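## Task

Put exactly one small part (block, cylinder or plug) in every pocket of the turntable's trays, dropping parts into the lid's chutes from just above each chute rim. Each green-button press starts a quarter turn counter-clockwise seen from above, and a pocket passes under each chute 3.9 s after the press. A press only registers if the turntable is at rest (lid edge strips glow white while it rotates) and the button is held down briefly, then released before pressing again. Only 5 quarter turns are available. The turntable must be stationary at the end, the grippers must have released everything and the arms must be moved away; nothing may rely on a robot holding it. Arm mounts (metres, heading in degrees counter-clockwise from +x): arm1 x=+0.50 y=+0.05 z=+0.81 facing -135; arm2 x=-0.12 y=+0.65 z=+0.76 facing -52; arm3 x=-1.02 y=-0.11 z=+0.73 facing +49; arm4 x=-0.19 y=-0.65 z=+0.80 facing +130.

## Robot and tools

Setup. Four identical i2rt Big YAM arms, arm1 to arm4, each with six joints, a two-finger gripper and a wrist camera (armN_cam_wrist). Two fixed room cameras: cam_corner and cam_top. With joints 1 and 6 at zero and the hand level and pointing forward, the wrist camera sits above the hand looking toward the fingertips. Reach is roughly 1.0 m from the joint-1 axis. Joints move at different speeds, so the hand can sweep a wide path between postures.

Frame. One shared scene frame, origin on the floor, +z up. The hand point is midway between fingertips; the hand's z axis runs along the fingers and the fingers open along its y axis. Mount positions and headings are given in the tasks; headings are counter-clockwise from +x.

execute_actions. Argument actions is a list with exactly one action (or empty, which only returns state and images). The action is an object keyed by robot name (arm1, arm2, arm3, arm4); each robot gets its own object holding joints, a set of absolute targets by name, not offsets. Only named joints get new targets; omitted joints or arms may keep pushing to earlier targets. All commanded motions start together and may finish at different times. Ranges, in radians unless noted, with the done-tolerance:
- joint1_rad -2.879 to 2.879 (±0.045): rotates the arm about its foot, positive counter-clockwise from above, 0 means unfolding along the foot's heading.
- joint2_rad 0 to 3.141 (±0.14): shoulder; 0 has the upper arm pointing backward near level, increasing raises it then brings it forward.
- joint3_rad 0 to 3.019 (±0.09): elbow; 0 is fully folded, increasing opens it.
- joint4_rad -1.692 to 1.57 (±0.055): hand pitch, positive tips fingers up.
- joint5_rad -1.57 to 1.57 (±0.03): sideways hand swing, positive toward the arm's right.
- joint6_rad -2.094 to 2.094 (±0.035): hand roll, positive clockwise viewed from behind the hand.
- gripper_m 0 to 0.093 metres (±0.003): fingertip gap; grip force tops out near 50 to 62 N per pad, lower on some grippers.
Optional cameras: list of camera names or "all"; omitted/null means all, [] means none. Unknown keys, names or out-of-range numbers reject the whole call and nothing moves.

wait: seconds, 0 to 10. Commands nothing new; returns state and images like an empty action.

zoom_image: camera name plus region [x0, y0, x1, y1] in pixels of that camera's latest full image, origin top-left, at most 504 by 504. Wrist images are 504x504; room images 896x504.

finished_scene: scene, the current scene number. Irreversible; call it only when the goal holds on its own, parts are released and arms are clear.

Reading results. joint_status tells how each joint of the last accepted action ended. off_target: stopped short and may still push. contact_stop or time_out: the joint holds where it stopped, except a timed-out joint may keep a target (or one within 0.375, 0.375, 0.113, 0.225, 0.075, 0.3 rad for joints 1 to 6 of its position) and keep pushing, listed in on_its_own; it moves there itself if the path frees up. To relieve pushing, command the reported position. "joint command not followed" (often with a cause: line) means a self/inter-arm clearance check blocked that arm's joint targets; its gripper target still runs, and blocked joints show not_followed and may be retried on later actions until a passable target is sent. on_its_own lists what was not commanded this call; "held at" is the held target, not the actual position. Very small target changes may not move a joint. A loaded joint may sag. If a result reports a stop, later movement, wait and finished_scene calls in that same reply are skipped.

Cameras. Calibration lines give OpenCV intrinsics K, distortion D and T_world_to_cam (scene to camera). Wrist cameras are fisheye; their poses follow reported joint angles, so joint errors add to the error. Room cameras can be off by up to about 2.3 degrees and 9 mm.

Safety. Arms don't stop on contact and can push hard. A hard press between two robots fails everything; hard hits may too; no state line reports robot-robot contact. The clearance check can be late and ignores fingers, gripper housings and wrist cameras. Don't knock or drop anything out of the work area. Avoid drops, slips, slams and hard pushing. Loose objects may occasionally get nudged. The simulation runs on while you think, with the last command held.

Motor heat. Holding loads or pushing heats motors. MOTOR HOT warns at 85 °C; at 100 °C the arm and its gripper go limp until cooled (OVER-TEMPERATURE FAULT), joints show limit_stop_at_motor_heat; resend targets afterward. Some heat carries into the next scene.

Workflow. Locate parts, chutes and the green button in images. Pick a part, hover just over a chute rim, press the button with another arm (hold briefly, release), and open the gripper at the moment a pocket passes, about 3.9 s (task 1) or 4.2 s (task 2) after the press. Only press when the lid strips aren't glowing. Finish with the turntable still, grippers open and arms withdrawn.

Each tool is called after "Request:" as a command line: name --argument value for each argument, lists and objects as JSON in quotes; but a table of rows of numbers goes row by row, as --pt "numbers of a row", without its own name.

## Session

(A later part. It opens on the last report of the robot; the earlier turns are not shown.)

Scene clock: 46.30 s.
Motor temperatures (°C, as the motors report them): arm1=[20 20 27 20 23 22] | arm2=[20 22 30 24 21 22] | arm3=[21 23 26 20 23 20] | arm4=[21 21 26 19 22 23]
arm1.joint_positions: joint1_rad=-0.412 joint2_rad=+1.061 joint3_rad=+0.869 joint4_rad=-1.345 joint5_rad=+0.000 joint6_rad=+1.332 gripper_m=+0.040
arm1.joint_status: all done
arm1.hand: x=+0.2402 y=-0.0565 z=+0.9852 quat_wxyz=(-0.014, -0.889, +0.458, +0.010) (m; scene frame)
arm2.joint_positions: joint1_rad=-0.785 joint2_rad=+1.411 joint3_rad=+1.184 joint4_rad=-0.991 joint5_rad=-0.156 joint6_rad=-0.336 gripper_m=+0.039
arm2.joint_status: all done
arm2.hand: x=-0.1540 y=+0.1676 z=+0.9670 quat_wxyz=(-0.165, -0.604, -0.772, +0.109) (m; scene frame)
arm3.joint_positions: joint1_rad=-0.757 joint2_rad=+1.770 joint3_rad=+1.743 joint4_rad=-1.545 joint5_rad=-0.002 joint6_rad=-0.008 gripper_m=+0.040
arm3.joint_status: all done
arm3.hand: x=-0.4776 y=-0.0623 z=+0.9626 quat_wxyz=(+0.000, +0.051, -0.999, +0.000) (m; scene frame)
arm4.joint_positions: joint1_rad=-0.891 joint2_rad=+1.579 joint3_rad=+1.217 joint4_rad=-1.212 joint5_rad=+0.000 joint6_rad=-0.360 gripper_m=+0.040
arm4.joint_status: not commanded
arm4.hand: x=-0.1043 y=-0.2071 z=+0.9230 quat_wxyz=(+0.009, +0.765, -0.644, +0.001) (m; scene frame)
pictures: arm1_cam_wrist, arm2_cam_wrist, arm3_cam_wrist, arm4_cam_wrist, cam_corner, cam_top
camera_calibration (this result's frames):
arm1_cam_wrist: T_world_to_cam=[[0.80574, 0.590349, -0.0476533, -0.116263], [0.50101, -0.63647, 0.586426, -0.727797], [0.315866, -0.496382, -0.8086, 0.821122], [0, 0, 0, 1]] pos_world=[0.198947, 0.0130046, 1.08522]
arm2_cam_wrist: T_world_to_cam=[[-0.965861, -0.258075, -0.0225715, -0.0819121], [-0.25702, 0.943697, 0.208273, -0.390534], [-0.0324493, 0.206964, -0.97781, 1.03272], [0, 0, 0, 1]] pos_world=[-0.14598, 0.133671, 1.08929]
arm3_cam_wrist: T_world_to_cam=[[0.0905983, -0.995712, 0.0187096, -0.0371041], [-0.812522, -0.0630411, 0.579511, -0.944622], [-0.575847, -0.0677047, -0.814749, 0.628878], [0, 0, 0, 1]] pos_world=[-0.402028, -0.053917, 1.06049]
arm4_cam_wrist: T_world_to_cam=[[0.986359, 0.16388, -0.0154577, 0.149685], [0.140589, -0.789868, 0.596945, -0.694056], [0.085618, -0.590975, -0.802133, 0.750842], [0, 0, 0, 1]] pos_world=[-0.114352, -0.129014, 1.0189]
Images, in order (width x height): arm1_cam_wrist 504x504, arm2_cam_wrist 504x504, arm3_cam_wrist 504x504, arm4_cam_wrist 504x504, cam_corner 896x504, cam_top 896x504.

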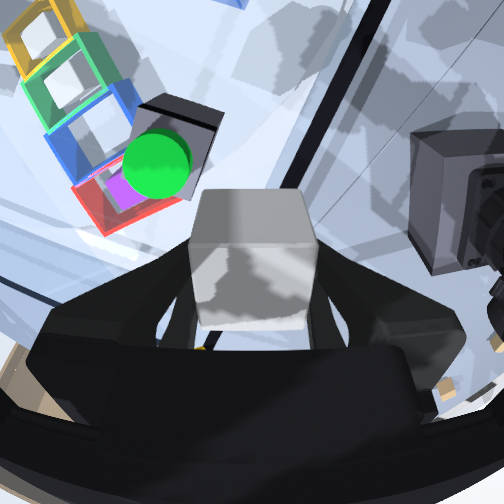

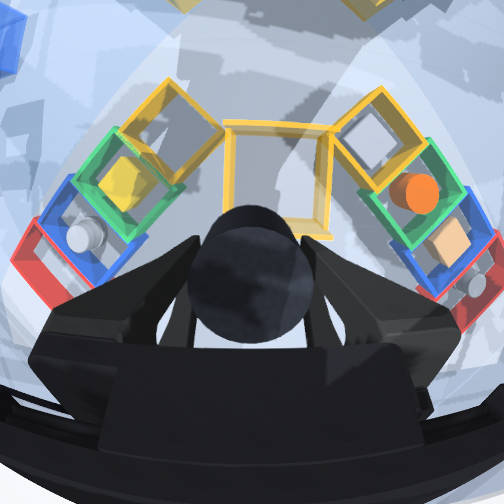

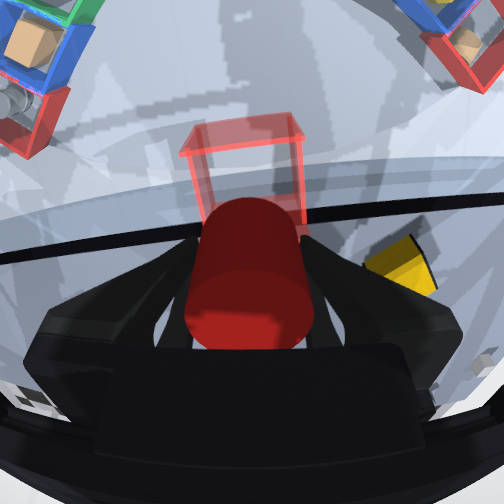

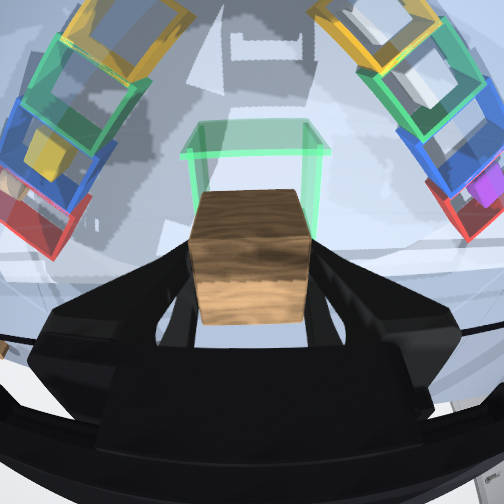

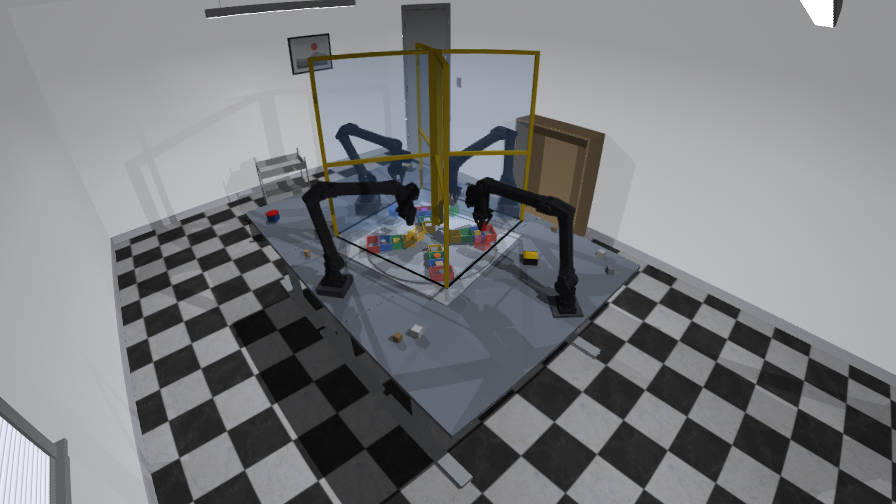

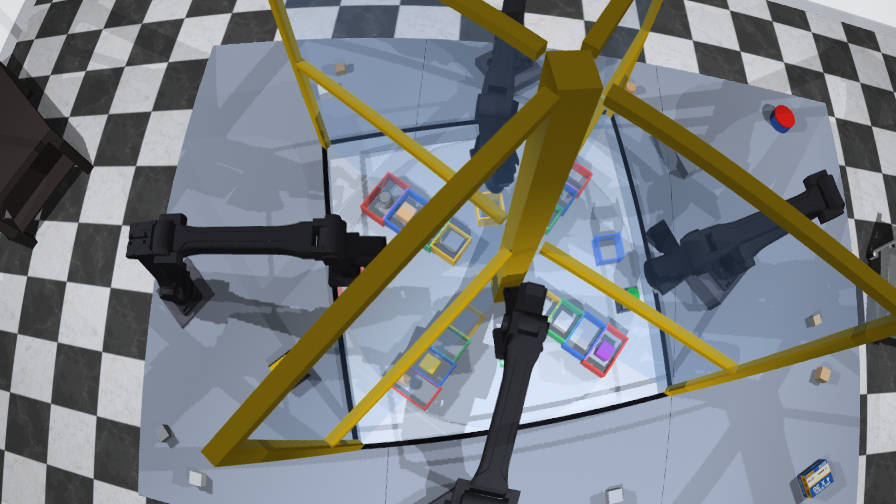

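Request:
execute_actions --actions '[]' --cameras '[]'

Request:
execute_actions --actions '[{"arm1":{"joints":{"joint2_rad":1.325,"joint3_rad":0.958,"joint4_rad":-1.155}},"arm2":{"joints":{"joint2_rad":1.51,"joint3_rad":1.281,"joint4_rad":-0.915}},"arm3":{"joints":{"joint3_rad":1.63,"joint4_rad":-1.435}}}]' --cameras '["arm4_cam_wrist"]'

Request:
execute_actions --actions '[{"arm1":{"joints":{"joint1_rad":-0.81,"joint3_rad":1.04,"joint4_rad":-1.19}}}]' --cameras '["arm4_cam_wrist"]'

Request:
execute_actions --actions '[{"arm1":{"joints":{"joint2_rad":1.40}}}]' --cameras '["arm4_cam_wrist","arm1_cam_wrist","arm2_cam_wrist"]'

Scene clock: 47.03 s.
Motor temperatures (°C, as the motors report them): arm1=[20 20 27 20 23 22] | arm2=[20 22 30 24 21 22] | arm3=[21 23 26 20 23 20] | arm4=[21 21 26 19 22 23]
arm1.joint_positions: joint1_rad=-0.412 joint2_rad=+1.061 joint3_rad=+0.869 joint4_rad=-1.345 joint5_rad=+0.000 joint6_rad=+1.332 gripper_m=+0.040
arm1.joint_status: all done
arm1.hand: x=+0.2402 y=-0.0565 z=+0.9852 quat_wxyz=(-0.014, -0.889, +0.458, +0.010) (m; scene frame)
arm2.joint_positions: joint1_rad=-0.785 joint2_rad=+1.411 joint3_rad=+1.184 joint4_rad=-0.991 joint5_rad=-0.156 joint6_rad=-0.336 gripper_m=+0.039
arm2.joint_status: all done
arm2.hand: x=-0.1540 y=+0.1676 z=+0.9670 quat_wxyz=(-0.165, -0.604, -0.772, +0.109) (m; scene frame)
arm3.joint_positions: joint1_rad=-0.757 joint2_rad=+1.770 joint3_rad=+1.743 joint4_rad=-1.545 joint5_rad=-0.002 joint6_rad=-0.008 gripper_m=+0.040
arm3.joint_status: all done
arm3.hand: x=-0.4776 y=-0.0623 z=+0.9626 quat_wxyz=(+0.000, +0.051, -0.999, +0.000) (m; scene frame)
arm4.joint_positions: joint1_rad=-0.891 joint2_rad=+1.579 joint3_rad=+1.217 joint4_rad=-1.212 joint5_rad=+0.000 joint6_rad=-0.360 gripper_m=+0.040
arm4.joint_status: not commanded
arm4.hand: x=-0.1043 y=-0.2071 z=+0.9230 quat_wxyz=(+0.009, +0.765, -0.644, +0.001) (m; scene frame)
pictures: none
No camera images: the call's "cameras" was empty. Leave "cameras" out to get every camera's image.

Scene clock: 47.97 s.
Motor temperatures (°C, as the motors report them): arm1=[20 20 27 20 23 22] | arm2=[20 22 30 24 21 22] | arm3=[21 23 26 20 23 20] | arm4=[21 21 26 19 22 23]
arm1.joint_positions: joint1_rad=-0.412 joint2_rad=+1.311 joint3_rad=+0.924 joint4_rad=-1.175 joint5_rad=+0.000 joint6_rad=+1.333 gripper_m=+0.039
arm1.joint_status: all done
arm1.hand: x=+0.1785 y=-0.0815 z=+0.9335 quat_wxyz=(-0.005, -0.889, +0.459, +0.002) (m; scene frame)
arm2.joint_positions: joint1_rad=-0.785 joint2_rad=+1.505 joint3_rad=+1.235 joint4_rad=-0.928 joint5_rad=-0.156 joint6_rad=-0.336 gripper_m=+0.039
arm2.joint_status: all done
arm2.hand: x=-0.1582 y=+0.1311 z=+0.9506 quat_wxyz=(-0.170, -0.602, -0.771, +0.117) (m; scene frame)
arm3.joint_positions: joint1_rad=-0.757 joint2_rad=+1.756 joint3_rad=+1.634 joint4_rad=-1.445 joint5_rad=-0.002 joint6_rad=-0.008 gripper_m=+0.040
arm3.joint_status: all done
arm3.hand: x=-0.4842 y=-0.0630 z=+0.9280 quat_wxyz=(-0.002, +0.051, -0.999, +0.000) (m; scene frame)
arm4.joint_positions: joint1_rad=-0.891 joint2_rad=+1.579 joint3_rad=+1.217 joint4_rad=-1.212 joint5_rad=+0.000 joint6_rad=-0.360 gripper_m=+0.040
arm4.joint_status: not commanded
arm4.hand: x=-0.1043 y=-0.2071 z=+0.9230 quat_wxyz=(+0.009, +0.765, -0.644, +0.001) (m; scene frame)
pictures: arm4_cam_wrist
camera_calibration (this result's frames):
arm4_cam_wrist: T_world_to_cam=[[0.986359, 0.16388, -0.0154577, 0.149685], [0.140589, -0.789868, 0.596945, -0.694056], [0.085618, -0.590975, -0.802133, 0.750842], [0, 0, 0, 1]] pos_world=[-0.114352, -0.129014, 1.0189]
Images, in order (width x height): arm4_cam_wrist 504x504.

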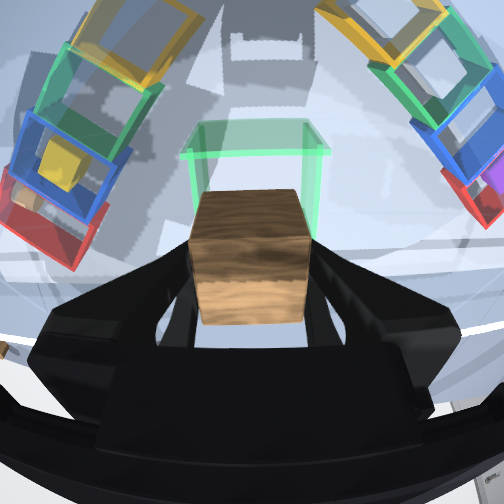

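Scene clock: 49.00 s.
Motor temperatures (°C, as the motors report them): arm1=[20 20 28 20 23 22] | arm2=[20 22 30 24 21 22] | arm3=[21 23 26 20 23 20] | arm4=[21 21 26 19 22 23]
arm1.joint_positions: joint1_rad=-0.812 joint2_rad=+1.319 joint3_rad=+0.985 joint4_rad=-1.178 joint5_rad=-0.002 joint6_rad=+1.333 gripper_m=+0.039
arm1.joint_status: all done
arm1.hand: x=+0.1317 y=+0.0540 z=+0.9526 quat_wxyz=(-0.020, -0.780, +0.626, +0.021) (m; scene frame)
arm2.joint_positions: joint1_rad=-0.785 joint2_rad=+1.505 joint3_rad=+1.235 joint4_rad=-0.928 joint5_rad=-0.156 joint6_rad=-0.336 gripper_m=+0.039
arm2.joint_status: not commanded
arm2.hand: x=-0.1582 y=+0.1311 z=+0.9506 quat_wxyz=(-0.170, -0.602, -0.771, +0.117) (m; scene frame)
arm3.joint_positions: joint1_rad=-0.757 joint2_rad=+1.756 joint3_rad=+1.634 joint4_rad=-1.445 joint5_rad=-0.002 joint6_rad=-0.008 gripper_m=+0.040
arm3.joint_status: not commanded
arm3.hand: x=-0.4842 y=-0.0630 z=+0.9280 quat_wxyz=(-0.002, +0.051, -0.999, +0.000) (m; scene frame)
arm4.joint_positions: joint1_rad=-0.891 joint2_rad=+1.579 joint3_rad=+1.217 joint4_rad=-1.212 joint5_rad=+0.000 joint6_rad=-0.360 gripper_m=+0.040
arm4.joint_status: not commanded
arm4.hand: x=-0.1043 y=-0.2071 z=+0.9230 quat_wxyz=(+0.009, +0.765, -0.644, +0.001) (m; scene frame)
pictures: arm4_cam_wrist
camera_calibration (this result's frames):
arm4_cam_wrist: T_world_to_cam=[[0.986359, 0.16388, -0.0154577, 0.149685], [0.140589, -0.789868, 0.596945, -0.694056], [0.085618, -0.590975, -0.802133, 0.750842], [0, 0, 0, 1]] pos_world=[-0.114352, -0.129014, 1.0189]
Images, in order (width x height): arm4_cam_wrist 504x504.

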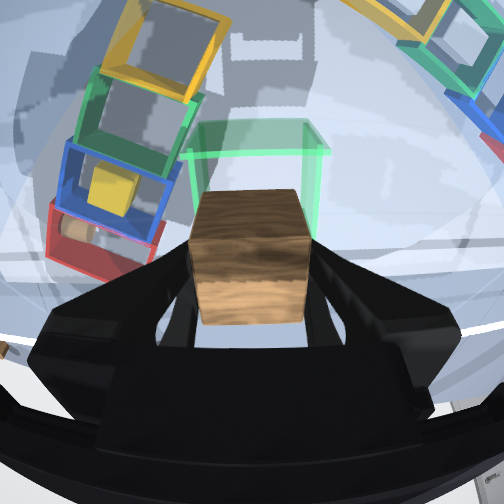

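Scene clock: 49.90 s.
Motor temperatures (°C, as the motors report them): arm1=[20 20 28 20 23 22] | arm2=[20 22 30 24 21 22] | arm3=[21 23 26 20 23 20] | arm4=[21 21 26 19 22 23]
arm1.joint_positions: joint1_rad=-0.812 joint2_rad=+1.408 joint3_rad=+0.985 joint4_rad=-1.178 joint5_rad=-0.002 joint6_rad=+1.333 gripper_m=+0.039
arm1.joint_status: all done
arm1.hand: x=+0.1319 y=+0.0538 z=+0.9215 quat_wxyz=(+0.007, -0.780, +0.626, -0.014) (m; scene frame)
arm2.joint_positions: joint1_rad=-0.785 joint2_rad=+1.505 joint3_rad=+1.235 joint4_rad=-0.928 joint5_rad=-0.156 joint6_rad=-0.336 gripper_m=+0.039
arm2.joint_status: not commanded
arm2.hand: x=-0.1582 y=+0.1311 z=+0.9506 quat_wxyz=(-0.170, -0.602, -0.771, +0.117) (m; scene frame)
arm3.joint_positions: joint1_rad=-0.757 joint2_rad=+1.756 joint3_rad=+1.634 joint4_rad=-1.445 joint5_rad=-0.002 joint6_rad=-0.008 gripper_m=+0.040
arm3.joint_status: not commanded
arm3.hand: x=-0.4842 y=-0.0630 z=+0.9280 quat_wxyz=(-0.002, +0.051, -0.999, +0.000) (m; scene frame)
arm4.joint_positions: joint1_rad=-0.891 joint2_rad=+1.579 joint3_rad=+1.217 joint4_rad=-1.212 joint5_rad=+0.000 joint6_rad=-0.360 gripper_m=+0.040
arm4.joint_status: not commanded
arm4.hand: x=-0.1043 y=-0.2071 z=+0.9230 quat_wxyz=(+0.009, +0.765, -0.644, +0.001) (m; scene frame)
pictures: arm1_cam_wrist, arm2_cam_wrist, arm4_cam_wrist
camera_calibration (this result's frames):
arm1_cam_wrist: T_world_to_cam=[[0.973321, 0.228919, 0.0155673, -0.158066], [0.17371, -0.779508, 0.601823, -0.529268], [0.149904, -0.583063, -0.798477, 0.875833], [0, 0, 0, 1]] pos_world=[0.114498, 0.134282, 1.02032]
arm2_cam_wrist: T_world_to_cam=[[-0.965962, -0.258238, -0.0151954, -0.102787], [-0.256342, 0.947677, 0.190258, -0.337036], [-0.0347314, 0.187677, -0.981617, 1.0299], [0, 0, 0, 1]] pos_world=[-0.149915, 0.0995687, 1.07353]
arm4_cam_wrist: T_world_to_cam=[[0.986359, 0.16388, -0.0154577, 0.149685], [0.140589, -0.789868, 0.596945, -0.694056], [0.085618, -0.590975, -0.802133, 0.750842], [0, 0, 0, 1]] pos_world=[-0.114352, -0.129014, 1.0189]
Images, in order (width x height): arm1_cam_wrist 504x504, arm2_cam_wrist 504x504, arm4_cam_wrist 504x504.

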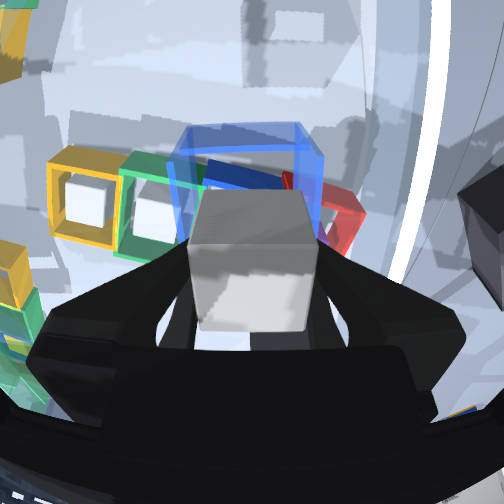

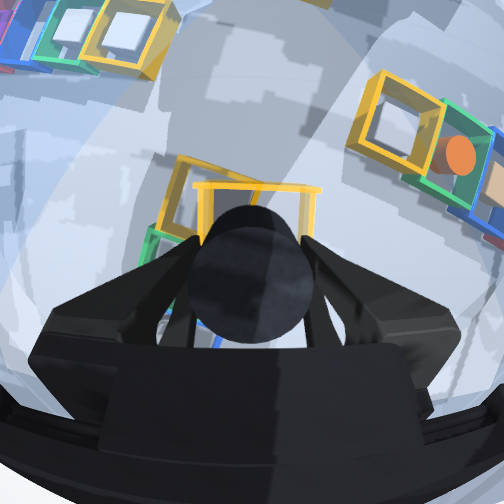

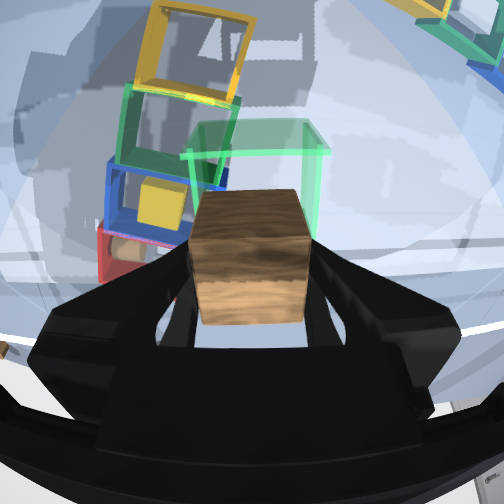

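Request:
wait --seconds 1.05

Request:
execute_actions --actions '[{"arm1":{"joints":{"gripper_m":0.057}},"arm2":{"joints":{"gripper_m":0.057}},"arm4":{"joints":{"gripper_m":0.057}}}]' --cameras '["arm4_cam_wrist","arm1_cam_wrist","arm2_cam_wrist"]'

Scene clock: 51.07 s.
Motor temperatures (°C, as the motors report them): arm1=[20 20 28 20 23 22] | arm2=[20 22 31 24 21 22] | arm3=[21 23 26 20 23 20] | arm4=[21 22 26 19 22 23]
arm1.joint_positions: joint1_rad=-0.812 joint2_rad=+1.408 joint3_rad=+0.985 joint4_rad=-1.178 joint5_rad=-0.002 joint6_rad=+1.333 gripper_m=+0.039
arm1.joint_status: all done
arm1.hand: x=+0.1319 y=+0.0538 z=+0.9215 quat_wxyz=(+0.007, -0.780, +0.626, -0.014) (m; scene frame)
arm2.joint_positions: joint1_rad=-0.785 joint2_rad=+1.505 joint3_rad=+1.235 joint4_rad=-0.928 joint5_rad=-0.156 joint6_rad=-0.336 gripper_m=+0.039
arm2.joint_status: not commanded
arm2.hand: x=-0.1582 y=+0.1311 z=+0.9506 quat_wxyz=(-0.170, -0.602, -0.771, +0.117) (m; scene frame)
arm3.joint_positions: joint1_rad=-0.757 joint2_rad=+1.756 joint3_rad=+1.634 joint4_rad=-1.445 joint5_rad=-0.002 joint6_rad=-0.008 gripper_m=+0.040
arm3.joint_status: not commanded
arm3.hand: x=-0.4842 y=-0.0630 z=+0.9280 quat_wxyz=(-0.002, +0.051, -0.999, +0.000) (m; scene frame)
arm4.joint_positions: joint1_rad=-0.891 joint2_rad=+1.579 joint3_rad=+1.217 joint4_rad=-1.212 joint5_rad=+0.000 joint6_rad=-0.360 gripper_m=+0.040
arm4.joint_status: not commanded
arm4.hand: x=-0.1043 y=-0.2071 z=+0.9230 quat_wxyz=(+0.009, +0.765, -0.644, +0.001) (m; scene frame)
wait: 1.07 s; at rest by 0.17 s
pictures: arm1_cam_wrist, arm2_cam_wrist, arm3_cam_wrist, arm4_cam_wrist, cam_corner, cam_top
camera_calibration (this result's frames):
arm1_cam_wrist: T_world_to_cam=[[0.973321, 0.228919, 0.0155673, -0.158066], [0.17371, -0.779508, 0.601823, -0.529268], [0.149904, -0.583063, -0.798477, 0.875833], [0, 0, 0, 1]] pos_world=[0.114498, 0.134282, 1.02032]
arm2_cam_wrist: T_world_to_cam=[[-0.965962, -0.258238, -0.0151954, -0.102787], [-0.256342, 0.947677, 0.190258, -0.337036], [-0.0347314, 0.187677, -0.981617, 1.0299], [0, 0, 0, 1]] pos_world=[-0.149915, 0.0995687, 1.07353]
arm3_cam_wrist: T_world_to_cam=[[0.0905385, -0.995717, 0.0186991, -0.0365978], [-0.814717, -0.063256, 0.576399, -0.928229], [-0.572747, -0.0674207, -0.816955, 0.600416], [0, 0, 0, 1]] pos_world=[-0.409043, -0.0546766, 1.02623]
arm4_cam_wrist: T_world_to_cam=[[0.986359, 0.16388, -0.0154577, 0.149685], [0.140589, -0.789868, 0.596945, -0.694056], [0.085618, -0.590975, -0.802133, 0.750842], [0, 0, 0, 1]] pos_world=[-0.114352, -0.129014, 1.0189]
Images, in order (width x height): arm1_cam_wrist 504x504, arm2_cam_wrist 504x504, arm3_cam_wrist 504x504, arm4_cam_wrist 504x504, cam_corner 896x504, cam_top 896x504.

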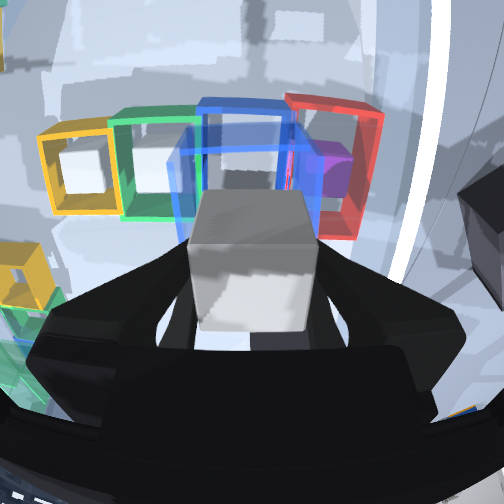

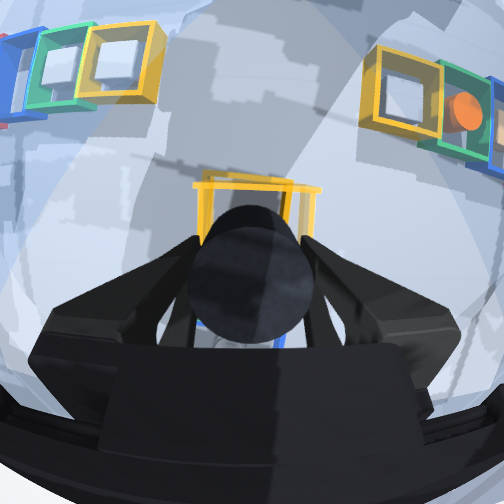

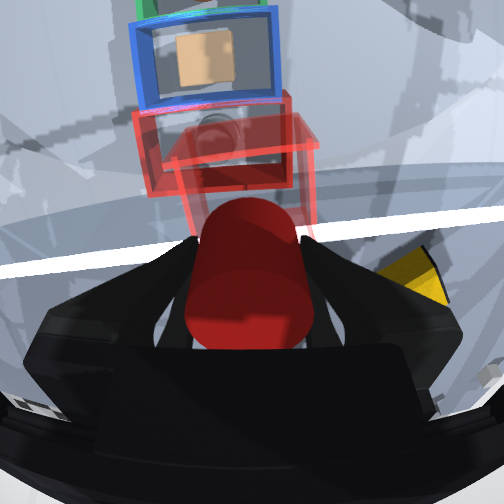

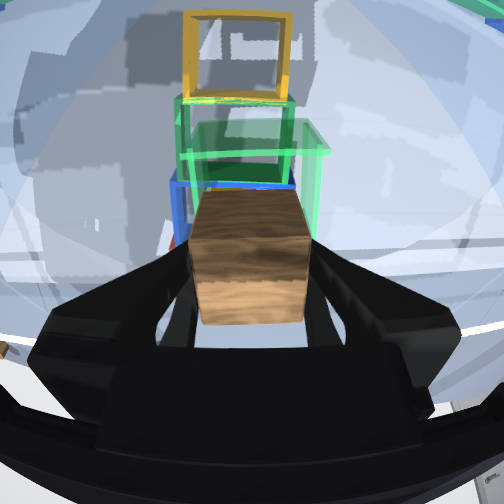

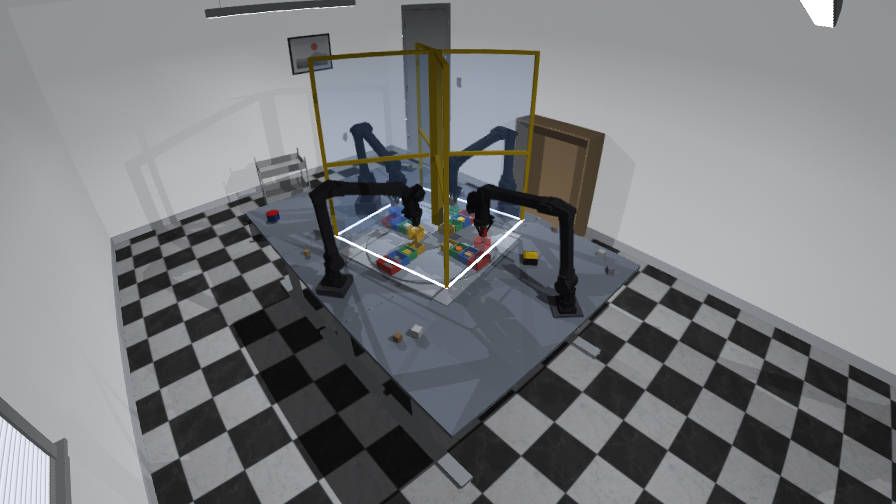

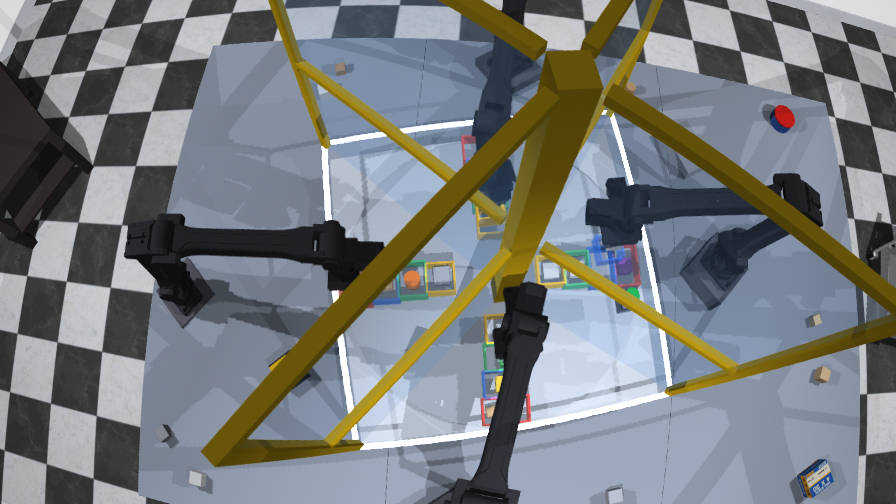

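Scene clock: 51.60 s.
Motor temperatures (°C, as the motors report them): arm1=[20 20 28 20 23 22] | arm2=[20 22 31 24 21 22] | arm3=[21 23 26 20 23 20] | arm4=[21 22 26 19 22 23]
arm1.joint_positions: joint1_rad=-0.812 joint2_rad=+1.408 joint3_rad=+0.985 joint4_rad=-1.178 joint5_rad=-0.002 joint6_rad=+1.333 gripper_m=+0.057
arm1.joint_status: all done
arm1.hand: x=+0.1319 y=+0.0538 z=+0.9215 quat_wxyz=(+0.007, -0.780, +0.626, -0.014) (m; scene frame)
arm2.joint_positions: joint1_rad=-0.785 joint2_rad=+1.505 joint3_rad=+1.235 joint4_rad=-0.928 joint5_rad=-0.156 joint6_rad=-0.336 gripper_m=+0.057
arm2.joint_status: all done
arm2.hand: x=-0.1582 y=+0.1311 z=+0.9506 quat_wxyz=(-0.170, -0.602, -0.771, +0.117) (m; scene frame)
arm3.joint_positions: joint1_rad=-0.757 joint2_rad=+1.756 joint3_rad=+1.634 joint4_rad=-1.445 joint5_rad=-0.002 joint6_rad=-0.008 gripper_m=+0.040
arm3.joint_status: not commanded
arm3.hand: x=-0.4842 y=-0.0630 z=+0.9280 quat_wxyz=(-0.002, +0.051, -0.999, +0.000) (m; scene frame)
arm4.joint_positions: joint1_rad=-0.891 joint2_rad=+1.579 joint3_rad=+1.217 joint4_rad=-1.212 joint5_rad=+0.000 joint6_rad=-0.359 gripper_m=+0.057
arm4.joint_status: all done
arm4.hand: x=-0.1043 y=-0.2071 z=+0.9230 quat_wxyz=(+0.009, +0.765, -0.644, +0.001) (m; scene frame)
pictures: arm1_cam_wrist, arm2_cam_wrist, arm4_cam_wrist
camera_calibration (this result's frames):
arm1_cam_wrist: T_world_to_cam=[[0.973321, 0.228919, 0.0155673, -0.158066], [0.17371, -0.779508, 0.601823, -0.529268], [0.149904, -0.583063, -0.798477, 0.875833], [0, 0, 0, 1]] pos_world=[0.114498, 0.134282, 1.02032]
arm2_cam_wrist: T_world_to_cam=[[-0.965962, -0.258238, -0.0151954, -0.102787], [-0.256342, 0.947677, 0.190258, -0.337036], [-0.0347314, 0.187677, -0.981617, 1.0299], [0, 0, 0, 1]] pos_world=[-0.149915, 0.0995687, 1.07353]
arm4_cam_wrist: T_world_to_cam=[[0.986422, 0.163504, -0.0154529, 0.149609], [0.140284, -0.789919, 0.596949, -0.694102], [0.085397, -0.591011, -0.80213, 0.750809], [0, 0, 0, 1]] pos_world=[-0.114323, -0.12901, 1.0189]
Images, in order (width x height): arm1_cam_wrist 504x504, arm2_cam_wrist 504x504, arm4_cam_wrist 504x504.

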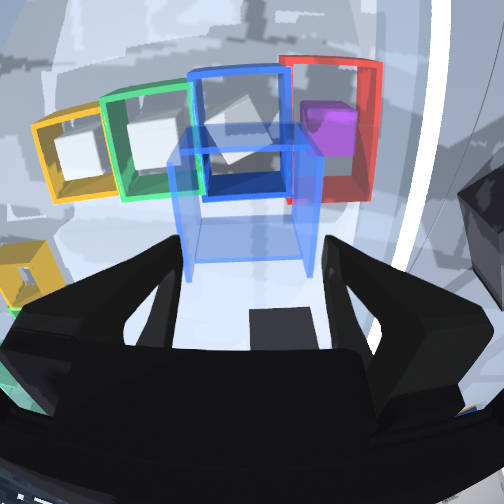

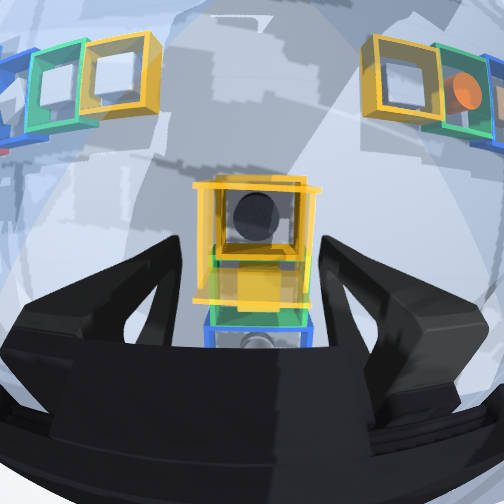

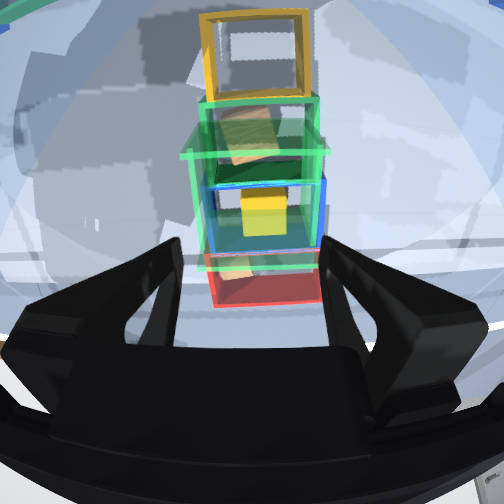

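Request:
execute_actions --actions '[{"arm1":{"joints":{"joint1_rad":-0.414,"joint2_rad":1.335,"joint4_rad":-1.305,"gripper_m":0.0}},"arm2":{"joints":{"joint1_rad":-2.18,"joint2_rad":1.41,"joint3_rad":1.185,"joint4_rad":-1.0,"gripper_m":0.07}}}]' --cameras '["arm1_cam_wrist","arm2_cam_wrist","cam_top"]'

Scene clock: 54.87 s.
Motor temperatures (°C, as the motors report them): arm1=[20 20 29 20 23 22] | arm2=[20 22 31 24 21 22] | arm3=[21 23 26 20 23 20] | arm4=[21 22 26 19 22 23]
arm1.joint_positions: joint1_rad=-0.413 joint2_rad=+1.341 joint3_rad=+0.985 joint4_rad=-1.288 joint5_rad=-0.002 joint6_rad=+1.333 gripper_m=+0.001
arm1.joint_status: all done
arm1.hand: x=+0.1827 y=-0.0796 z=+0.9458 quat_wxyz=(+0.026, -0.888, +0.459, -0.026) (m; scene frame)
arm2.joint_positions: joint1_rad=-2.186 joint2_rad=+1.408 joint3_rad=+1.199 joint4_rad=-0.989 joint5_rad=-0.155 joint6_rad=-0.336 gripper_m=+0.070
arm2.joint_status: all done
arm2.hand: x=-0.6101 y=+0.6017 z=+0.9660 quat_wxyz=(-0.055, -0.959, -0.201, +0.190) (m; scene frame)
arm3.joint_positions: joint1_rad=-0.757 joint2_rad=+1.756 joint3_rad=+1.634 joint4_rad=-1.445 joint5_rad=-0.002 joint6_rad=-0.008 gripper_m=+0.040
arm3.joint_status: not commanded
arm3.hand: x=-0.4842 y=-0.0630 z=+0.9280 quat_wxyz=(-0.002, +0.051, -0.999, +0.000) (m; scene frame)
arm4.joint_positions: joint1_rad=-0.891 joint2_rad=+1.579 joint3_rad=+1.217 joint4_rad=-1.212 joint5_rad=+0.000 joint6_rad=-0.359 gripper_m=+0.057
arm4.joint_status: not commanded
arm4.hand: x=-0.1043 y=-0.2071 z=+0.9230 quat_wxyz=(+0.009, +0.765, -0.644, +0.001) (m; scene frame)
pictures: arm1_cam_wrist, arm2_cam_wrist, cam_top
camera_calibration (this result's frames):
arm1_cam_wrist: T_world_to_cam=[[0.806649, 0.588366, 0.0560492, -0.156548], [0.439352, -0.660366, 0.609005, -0.702577], [0.395331, -0.466629, -0.791183, 0.76732], [0, 0, 0, 1]] pos_world=[0.131612, -0.0137965, 1.04374]
arm2_cam_wrist: T_world_to_cam=[[-0.417327, 0.9085, -0.0215819, -0.778612], [0.887041, 0.412401, 0.207567, 0.101149], [0.197475, 0.0674794, -0.977983, 1.15157], [0, 0, 0, 1]] pos_world=[-0.642065, 0.587948, 1.08841]
Images, in order (width x height): arm1_cam_wrist 504x504, arm2_cam_wrist 504x504, cam_top 896x504.

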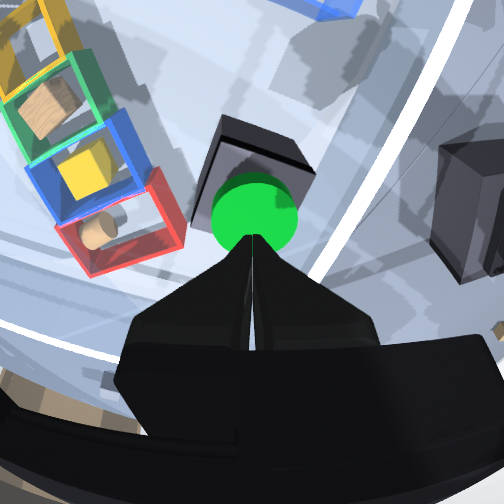

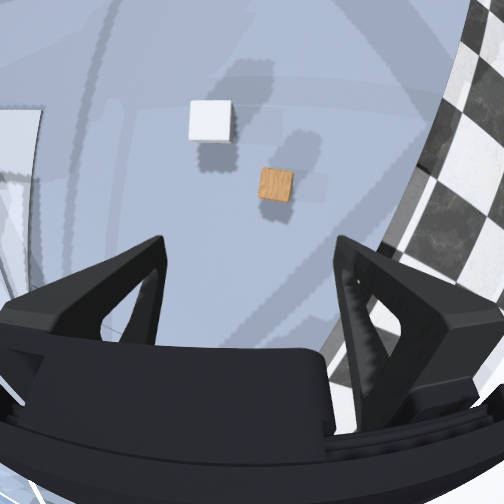

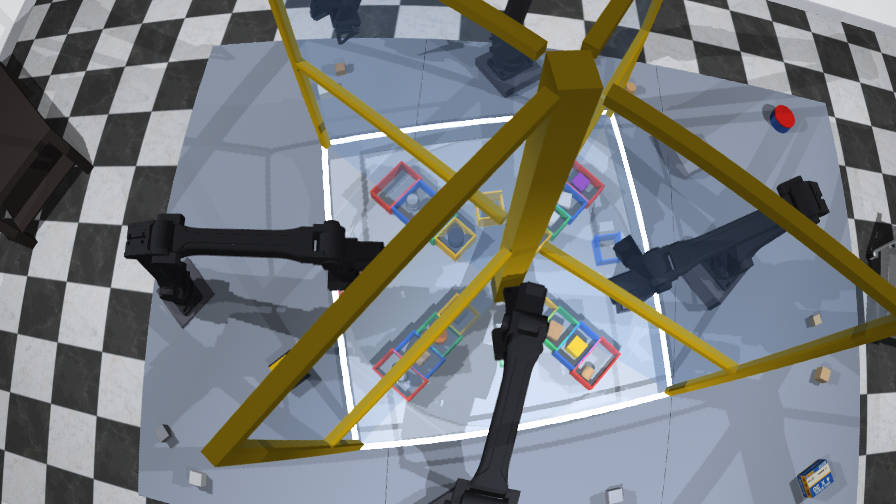

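Request:
execute_actions --actions '[]' --cameras '["arm4_cam_wrist"]'

Request:
execute_actions --actions '[{"arm1":{"joints":{"joint2_rad":1.47}},"arm2":{"joints":{"joint1_rad":-2.203,"joint2_rad":1.79,"joint3_rad":0.985,"joint4_rad":-0.395,"joint6_rad":-0.13}}}]' --cameras '["arm4_cam_wrist","arm2_cam_wrist","arm1_cam_wrist"]'

Scene clock: 55.53 s.
Motor temperatures (°C, as the motors report them): arm1=[20 20 29 20 23 22] | arm2=[20 22 31 24 21 22] | arm3=[21 23 26 20 23 20] | arm4=[21 22 26 19 22 23]
arm1.joint_positions: joint1_rad=-0.413 joint2_rad=+1.341 joint3_rad=+0.985 joint4_rad=-1.288 joint5_rad=-0.002 joint6_rad=+1.333 gripper_m=+0.001
arm1.joint_status: all done
arm1.hand: x=+0.1827 y=-0.0796 z=+0.9458 quat_wxyz=(+0.026, -0.888, +0.459, -0.026) (m; scene frame)
arm2.joint_positions: joint1_rad=-2.186 joint2_rad=+1.408 joint3_rad=+1.199 joint4_rad=-0.989 joint5_rad=-0.155 joint6_rad=-0.336 gripper_m=+0.070
arm2.joint_status: all done
arm2.hand: x=-0.6101 y=+0.6017 z=+0.9660 quat_wxyz=(-0.055, -0.959, -0.201, +0.190) (m; scene frame)
arm3.joint_positions: joint1_rad=-0.757 joint2_rad=+1.756 joint3_rad=+1.634 joint4_rad=-1.445 joint5_rad=-0.002 joint6_rad=-0.008 gripper_m=+0.040
arm3.joint_status: not commanded
arm3.hand: x=-0.4842 y=-0.0630 z=+0.9280 quat_wxyz=(-0.002, +0.051, -0.999, +0.000) (m; scene frame)
arm4.joint_positions: joint1_rad=-0.891 joint2_rad=+1.579 joint3_rad=+1.217 joint4_rad=-1.212 joint5_rad=+0.000 joint6_rad=-0.359 gripper_m=+0.057
arm4.joint_status: not commanded
arm4.hand: x=-0.1043 y=-0.2071 z=+0.9230 quat_wxyz=(+0.009, +0.765, -0.644, +0.001) (m; scene frame)
pictures: arm4_cam_wrist
camera_calibration (this result's frames):
arm4_cam_wrist: T_world_to_cam=[[0.986422, 0.163504, -0.0154529, 0.149609], [0.140284, -0.789919, 0.596949, -0.694102], [0.085397, -0.591011, -0.80213, 0.750809], [0, 0, 0, 1]] pos_world=[-0.114323, -0.12901, 1.0189]
Images, in order (width x height): arm4_cam_wrist 504x504.

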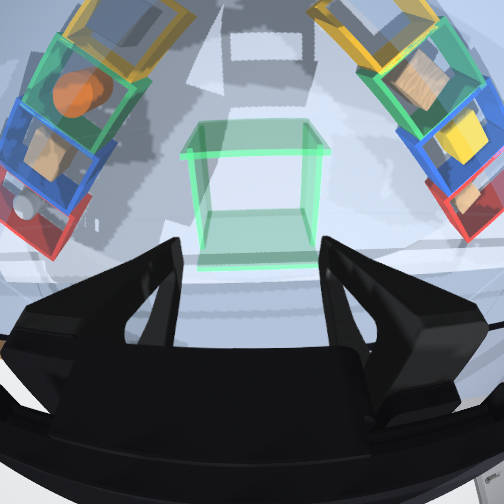

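Scene clock: 56.83 s.
Motor temperatures (°C, as the motors report them): arm1=[20 20 29 20 23 22] | arm2=[20 22 30 24 21 22] | arm3=[21 23 26 20 23 20] | arm4=[21 22 27 19 22 23]
arm1.joint_positions: joint1_rad=-0.413 joint2_rad=+1.451 joint3_rad=+1.012 joint4_rad=-1.300 joint5_rad=+0.000 joint6_rad=+1.334 gripper_m=+0.001
arm1.joint_status: all done
arm1.hand: x=+0.1758 y=-0.0822 z=+0.9196 quat_wxyz=(+0.061, -0.885, +0.458, -0.056) (m; scene frame)
arm2.joint_positions: joint1_rad=-2.195 joint2_rad=+1.773 joint3_rad=+0.990 joint4_rad=-0.410 joint5_rad=-0.155 joint6_rad=-0.146 gripper_m=+0.070
arm2.joint_status: all done
arm2.hand: x=-0.6436 y=+0.6025 z=+0.7485 quat_wxyz=(-0.072, -0.974, -0.104, +0.187) (m; scene frame)
arm3.joint_positions: joint1_rad=-0.757 joint2_rad=+1.756 joint3_rad=+1.634 joint4_rad=-1.445 joint5_rad=-0.002 joint6_rad=-0.008 gripper_m=+0.040
arm3.joint_status: not commanded
arm3.hand: x=-0.4842 y=-0.0630 z=+0.9280 quat_wxyz=(-0.002, +0.051, -0.999, +0.000) (m; scene frame)
arm4.joint_positions: joint1_rad=-0.891 joint2_rad=+1.579 joint3_rad=+1.217 joint4_rad=-1.212 joint5_rad=+0.000 joint6_rad=-0.359 gripper_m=+0.057
arm4.joint_status: not commanded
arm4.hand: x=-0.1043 y=-0.2071 z=+0.9230 quat_wxyz=(+0.009, +0.765, -0.644, +0.001) (m; scene frame)
pictures: arm1_cam_wrist, arm2_cam_wrist, arm4_cam_wrist
camera_calibration (this result's frames):
arm1_cam_wrist: T_world_to_cam=[[0.797798, 0.584867, 0.146454, -0.229876], [0.386434, -0.682475, 0.620401, -0.688288], [0.462803, -0.43836, -0.77049, 0.719532], [0, 0, 0, 1]] pos_world=[0.11637, -0.0198787, 1.01507]
arm2_cam_wrist: T_world_to_cam=[[-0.241824, 0.965829, -0.0932516, -0.666007], [0.942934, 0.256582, 0.21223, 0.302004], [0.228904, -0.0366079, -0.97276, 1.02444], [0, 0, 0, 1]] pos_world=[-0.680324, 0.603263, 0.870329]
arm4_cam_wrist: T_world_to_cam=[[0.986422, 0.163504, -0.0154529, 0.149609], [0.140284, -0.789919, 0.596949, -0.694102], [0.085397, -0.591011, -0.80213, 0.750809], [0, 0, 0, 1]] pos_world=[-0.114323, -0.12901, 1.0189]
Images, in order (width x height): arm1_cam_wrist 504x504, arm2_cam_wrist 504x504, arm4_cam_wrist 504x504.

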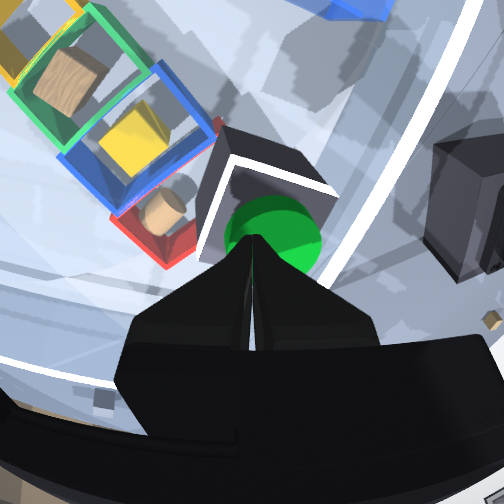

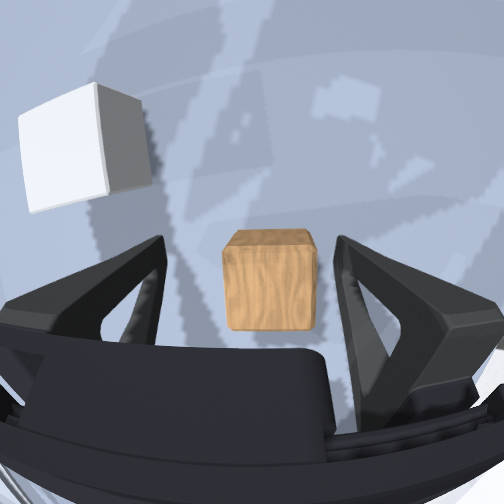

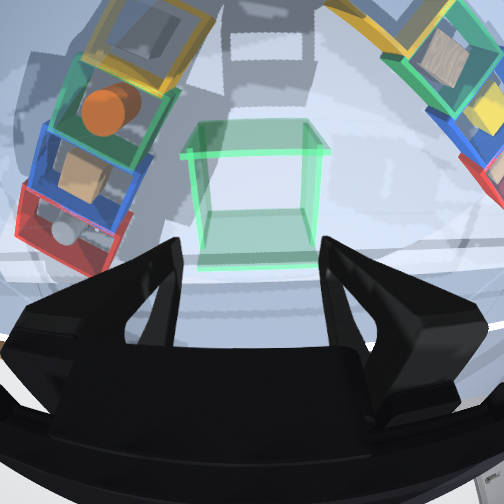

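Request:
execute_actions --actions '[{"arm1":{"joints":{"joint2_rad":1.36}},"arm2":{"joints":{"joint2_rad":1.80,"gripper_m":0.02}}}]' --cameras '["arm4_cam_wrist","arm2_cam_wrist"]'

Request:
execute_actions --actions '[{"arm2":{"joints":{"joint2_rad":1.41,"joint3_rad":1.237,"joint4_rad":-1.0,"joint6_rad":-0.345}}}]' --cameras '["arm4_cam_wrist","arm2_cam_wrist"]'

Scene clock: 57.93 s.
Motor temperatures (°C, as the motors report them): arm1=[20 20 29 20 23 22] | arm2=[20 22 30 24 21 22] | arm3=[21 23 26 20 23 20] | arm4=[21 22 27 19 22 23]
arm1.joint_positions: joint1_rad=-0.413 joint2_rad=+1.363 joint3_rad=+1.012 joint4_rad=-1.300 joint5_rad=+0.000 joint6_rad=+1.334 gripper_m=+0.001
arm1.joint_status: all done
arm1.hand: x=+0.1753 y=-0.0823 z=+0.9484 quat_wxyz=(+0.028, -0.888, +0.459, -0.027) (m; scene frame)
arm2.joint_positions: joint1_rad=-2.195 joint2_rad=+1.776 joint3_rad=+0.990 joint4_rad=-0.407 joint5_rad=-0.155 joint6_rad=-0.145 gripper_m=+0.033
arm2.joint_status: gripper_m off_target (ended at +0.033, target +0.020); the others done
arm2.hand: x=-0.6438 y=+0.6025 z=+0.7474 quat_wxyz=(-0.072, -0.974, -0.104, +0.187) (m; scene frame)
arm3.joint_positions: joint1_rad=-0.757 joint2_rad=+1.756 joint3_rad=+1.634 joint4_rad=-1.445 joint5_rad=-0.002 joint6_rad=-0.008 gripper_m=+0.040
arm3.joint_status: not commanded
arm3.hand: x=-0.4842 y=-0.0630 z=+0.9280 quat_wxyz=(-0.002, +0.051, -0.999, +0.000) (m; scene frame)
arm4.joint_positions: joint1_rad=-0.891 joint2_rad=+1.579 joint3_rad=+1.217 joint4_rad=-1.212 joint5_rad=+0.000 joint6_rad=-0.359 gripper_m=+0.057
arm4.joint_status: not commanded
arm4.hand: x=-0.1043 y=-0.2071 z=+0.9230 quat_wxyz=(+0.009, +0.765, -0.644, +0.001) (m; scene frame)
pictures: arm2_cam_wrist, arm4_cam_wrist
camera_calibration (this result's frames):
arm2_cam_wrist: T_world_to_cam=[[-0.241133, 0.965973, -0.0935417, -0.665569], [0.943085, 0.255977, 0.21229, 0.30287], [0.229011, -0.0370275, -0.972719, 1.0237], [0, 0, 0, 1]] pos_world=[-0.680562, 0.603299, 0.869218]
arm4_cam_wrist: T_world_to_cam=[[0.986422, 0.163504, -0.0154529, 0.149609], [0.140284, -0.789919, 0.596949, -0.694102], [0.085397, -0.591011, -0.80213, 0.750809], [0, 0, 0, 1]] pos_world=[-0.114323, -0.12901, 1.0189]
Images, in order (width x height): arm2_cam_wrist 504x504, arm4_cam_wrist 504x504.

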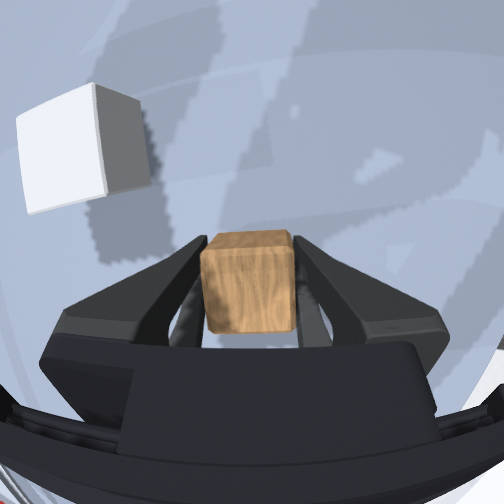

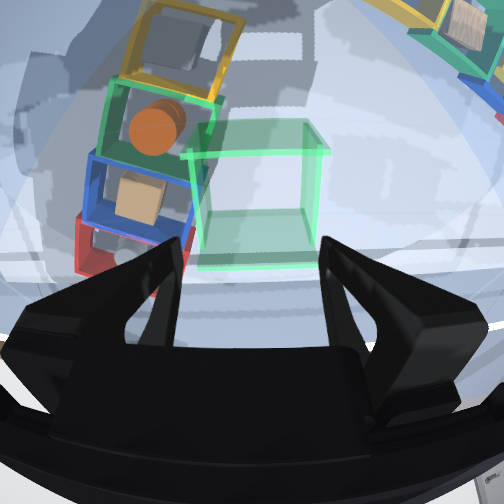

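Scene clock: 59.33 s.
Motor temperatures (°C, as the motors report them): arm1=[20 20 29 20 23 22] | arm2=[20 22 30 24 21 22] | arm3=[21 23 26 20 23 20] | arm4=[21 22 27 19 22 23]
arm1.joint_positions: joint1_rad=-0.413 joint2_rad=+1.363 joint3_rad=+1.012 joint4_rad=-1.300 joint5_rad=+0.000 joint6_rad=+1.334 gripper_m=+0.001
arm1.joint_status: not commanded
arm1.hand: x=+0.1753 y=-0.0823 z=+0.9484 quat_wxyz=(+0.028, -0.888, +0.459, -0.027) (m; scene frame)
arm2.joint_positions: joint1_rad=-2.195 joint2_rad=+1.405 joint3_rad=+1.227 joint4_rad=-0.991 joint5_rad=-0.155 joint6_rad=-0.329 gripper_m=+0.033
arm2.joint_status: all done
arm2.hand: x=-0.6186 y=+0.6062 z=+0.9804 quat_wxyz=(-0.053, -0.958, -0.193, +0.204) (m; scene frame)
arm3.joint_positions: joint1_rad=-0.757 joint2_rad=+1.756 joint3_rad=+1.634 joint4_rad=-1.445 joint5_rad=-0.002 joint6_rad=-0.008 gripper_m=+0.040
arm3.joint_status: not commanded
arm3.hand: x=-0.4842 y=-0.0630 z=+0.9280 quat_wxyz=(-0.002, +0.051, -0.999, +0.000) (m; scene frame)
arm4.joint_positions: joint1_rad=-0.891 joint2_rad=+1.579 joint3_rad=+1.217 joint4_rad=-1.212 joint5_rad=+0.000 joint6_rad=-0.359 gripper_m=+0.057
arm4.joint_status: not commanded
arm4.hand: x=-0.1043 y=-0.2071 z=+0.9230 quat_wxyz=(+0.009, +0.765, -0.644, +0.001) (m; scene frame)
pictures: arm2_cam_wrist, arm4_cam_wrist
camera_calibration (this result's frames):
arm2_cam_wrist: T_world_to_cam=[[-0.402445, 0.915343, -0.013633, -0.788643], [0.899358, 0.398109, 0.180732, 0.146395], [0.17086, 0.0604739, -0.983438, 1.16009], [0, 0, 0, 1]] pos_world=[-0.647259, 0.593443, 1.10367]
arm4_cam_wrist: T_world_to_cam=[[0.986422, 0.163504, -0.0154529, 0.149609], [0.140284, -0.789919, 0.596949, -0.694102], [0.085397, -0.591011, -0.80213, 0.750809], [0, 0, 0, 1]] pos_world=[-0.114323, -0.12901, 1.0189]
Images, in order (width x height): arm2_cam_wrist 504x504, arm4_cam_wrist 504x504.

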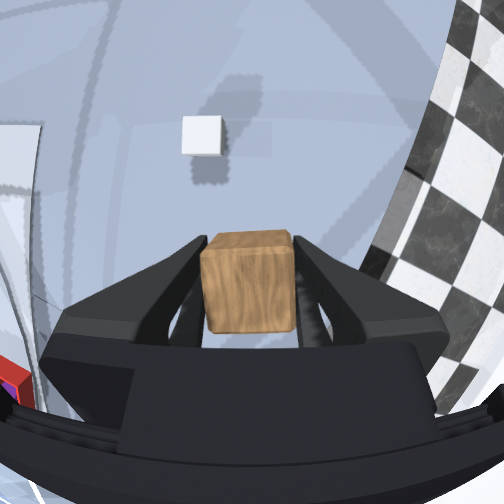

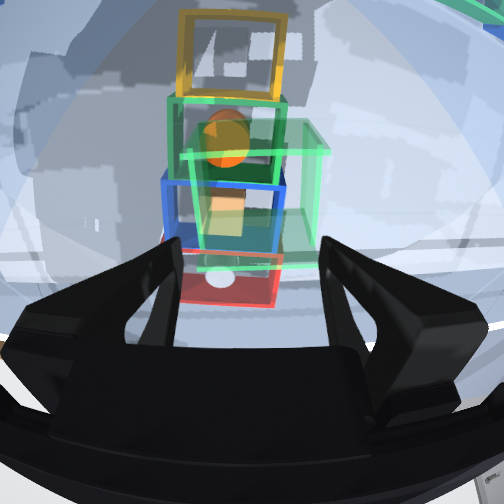

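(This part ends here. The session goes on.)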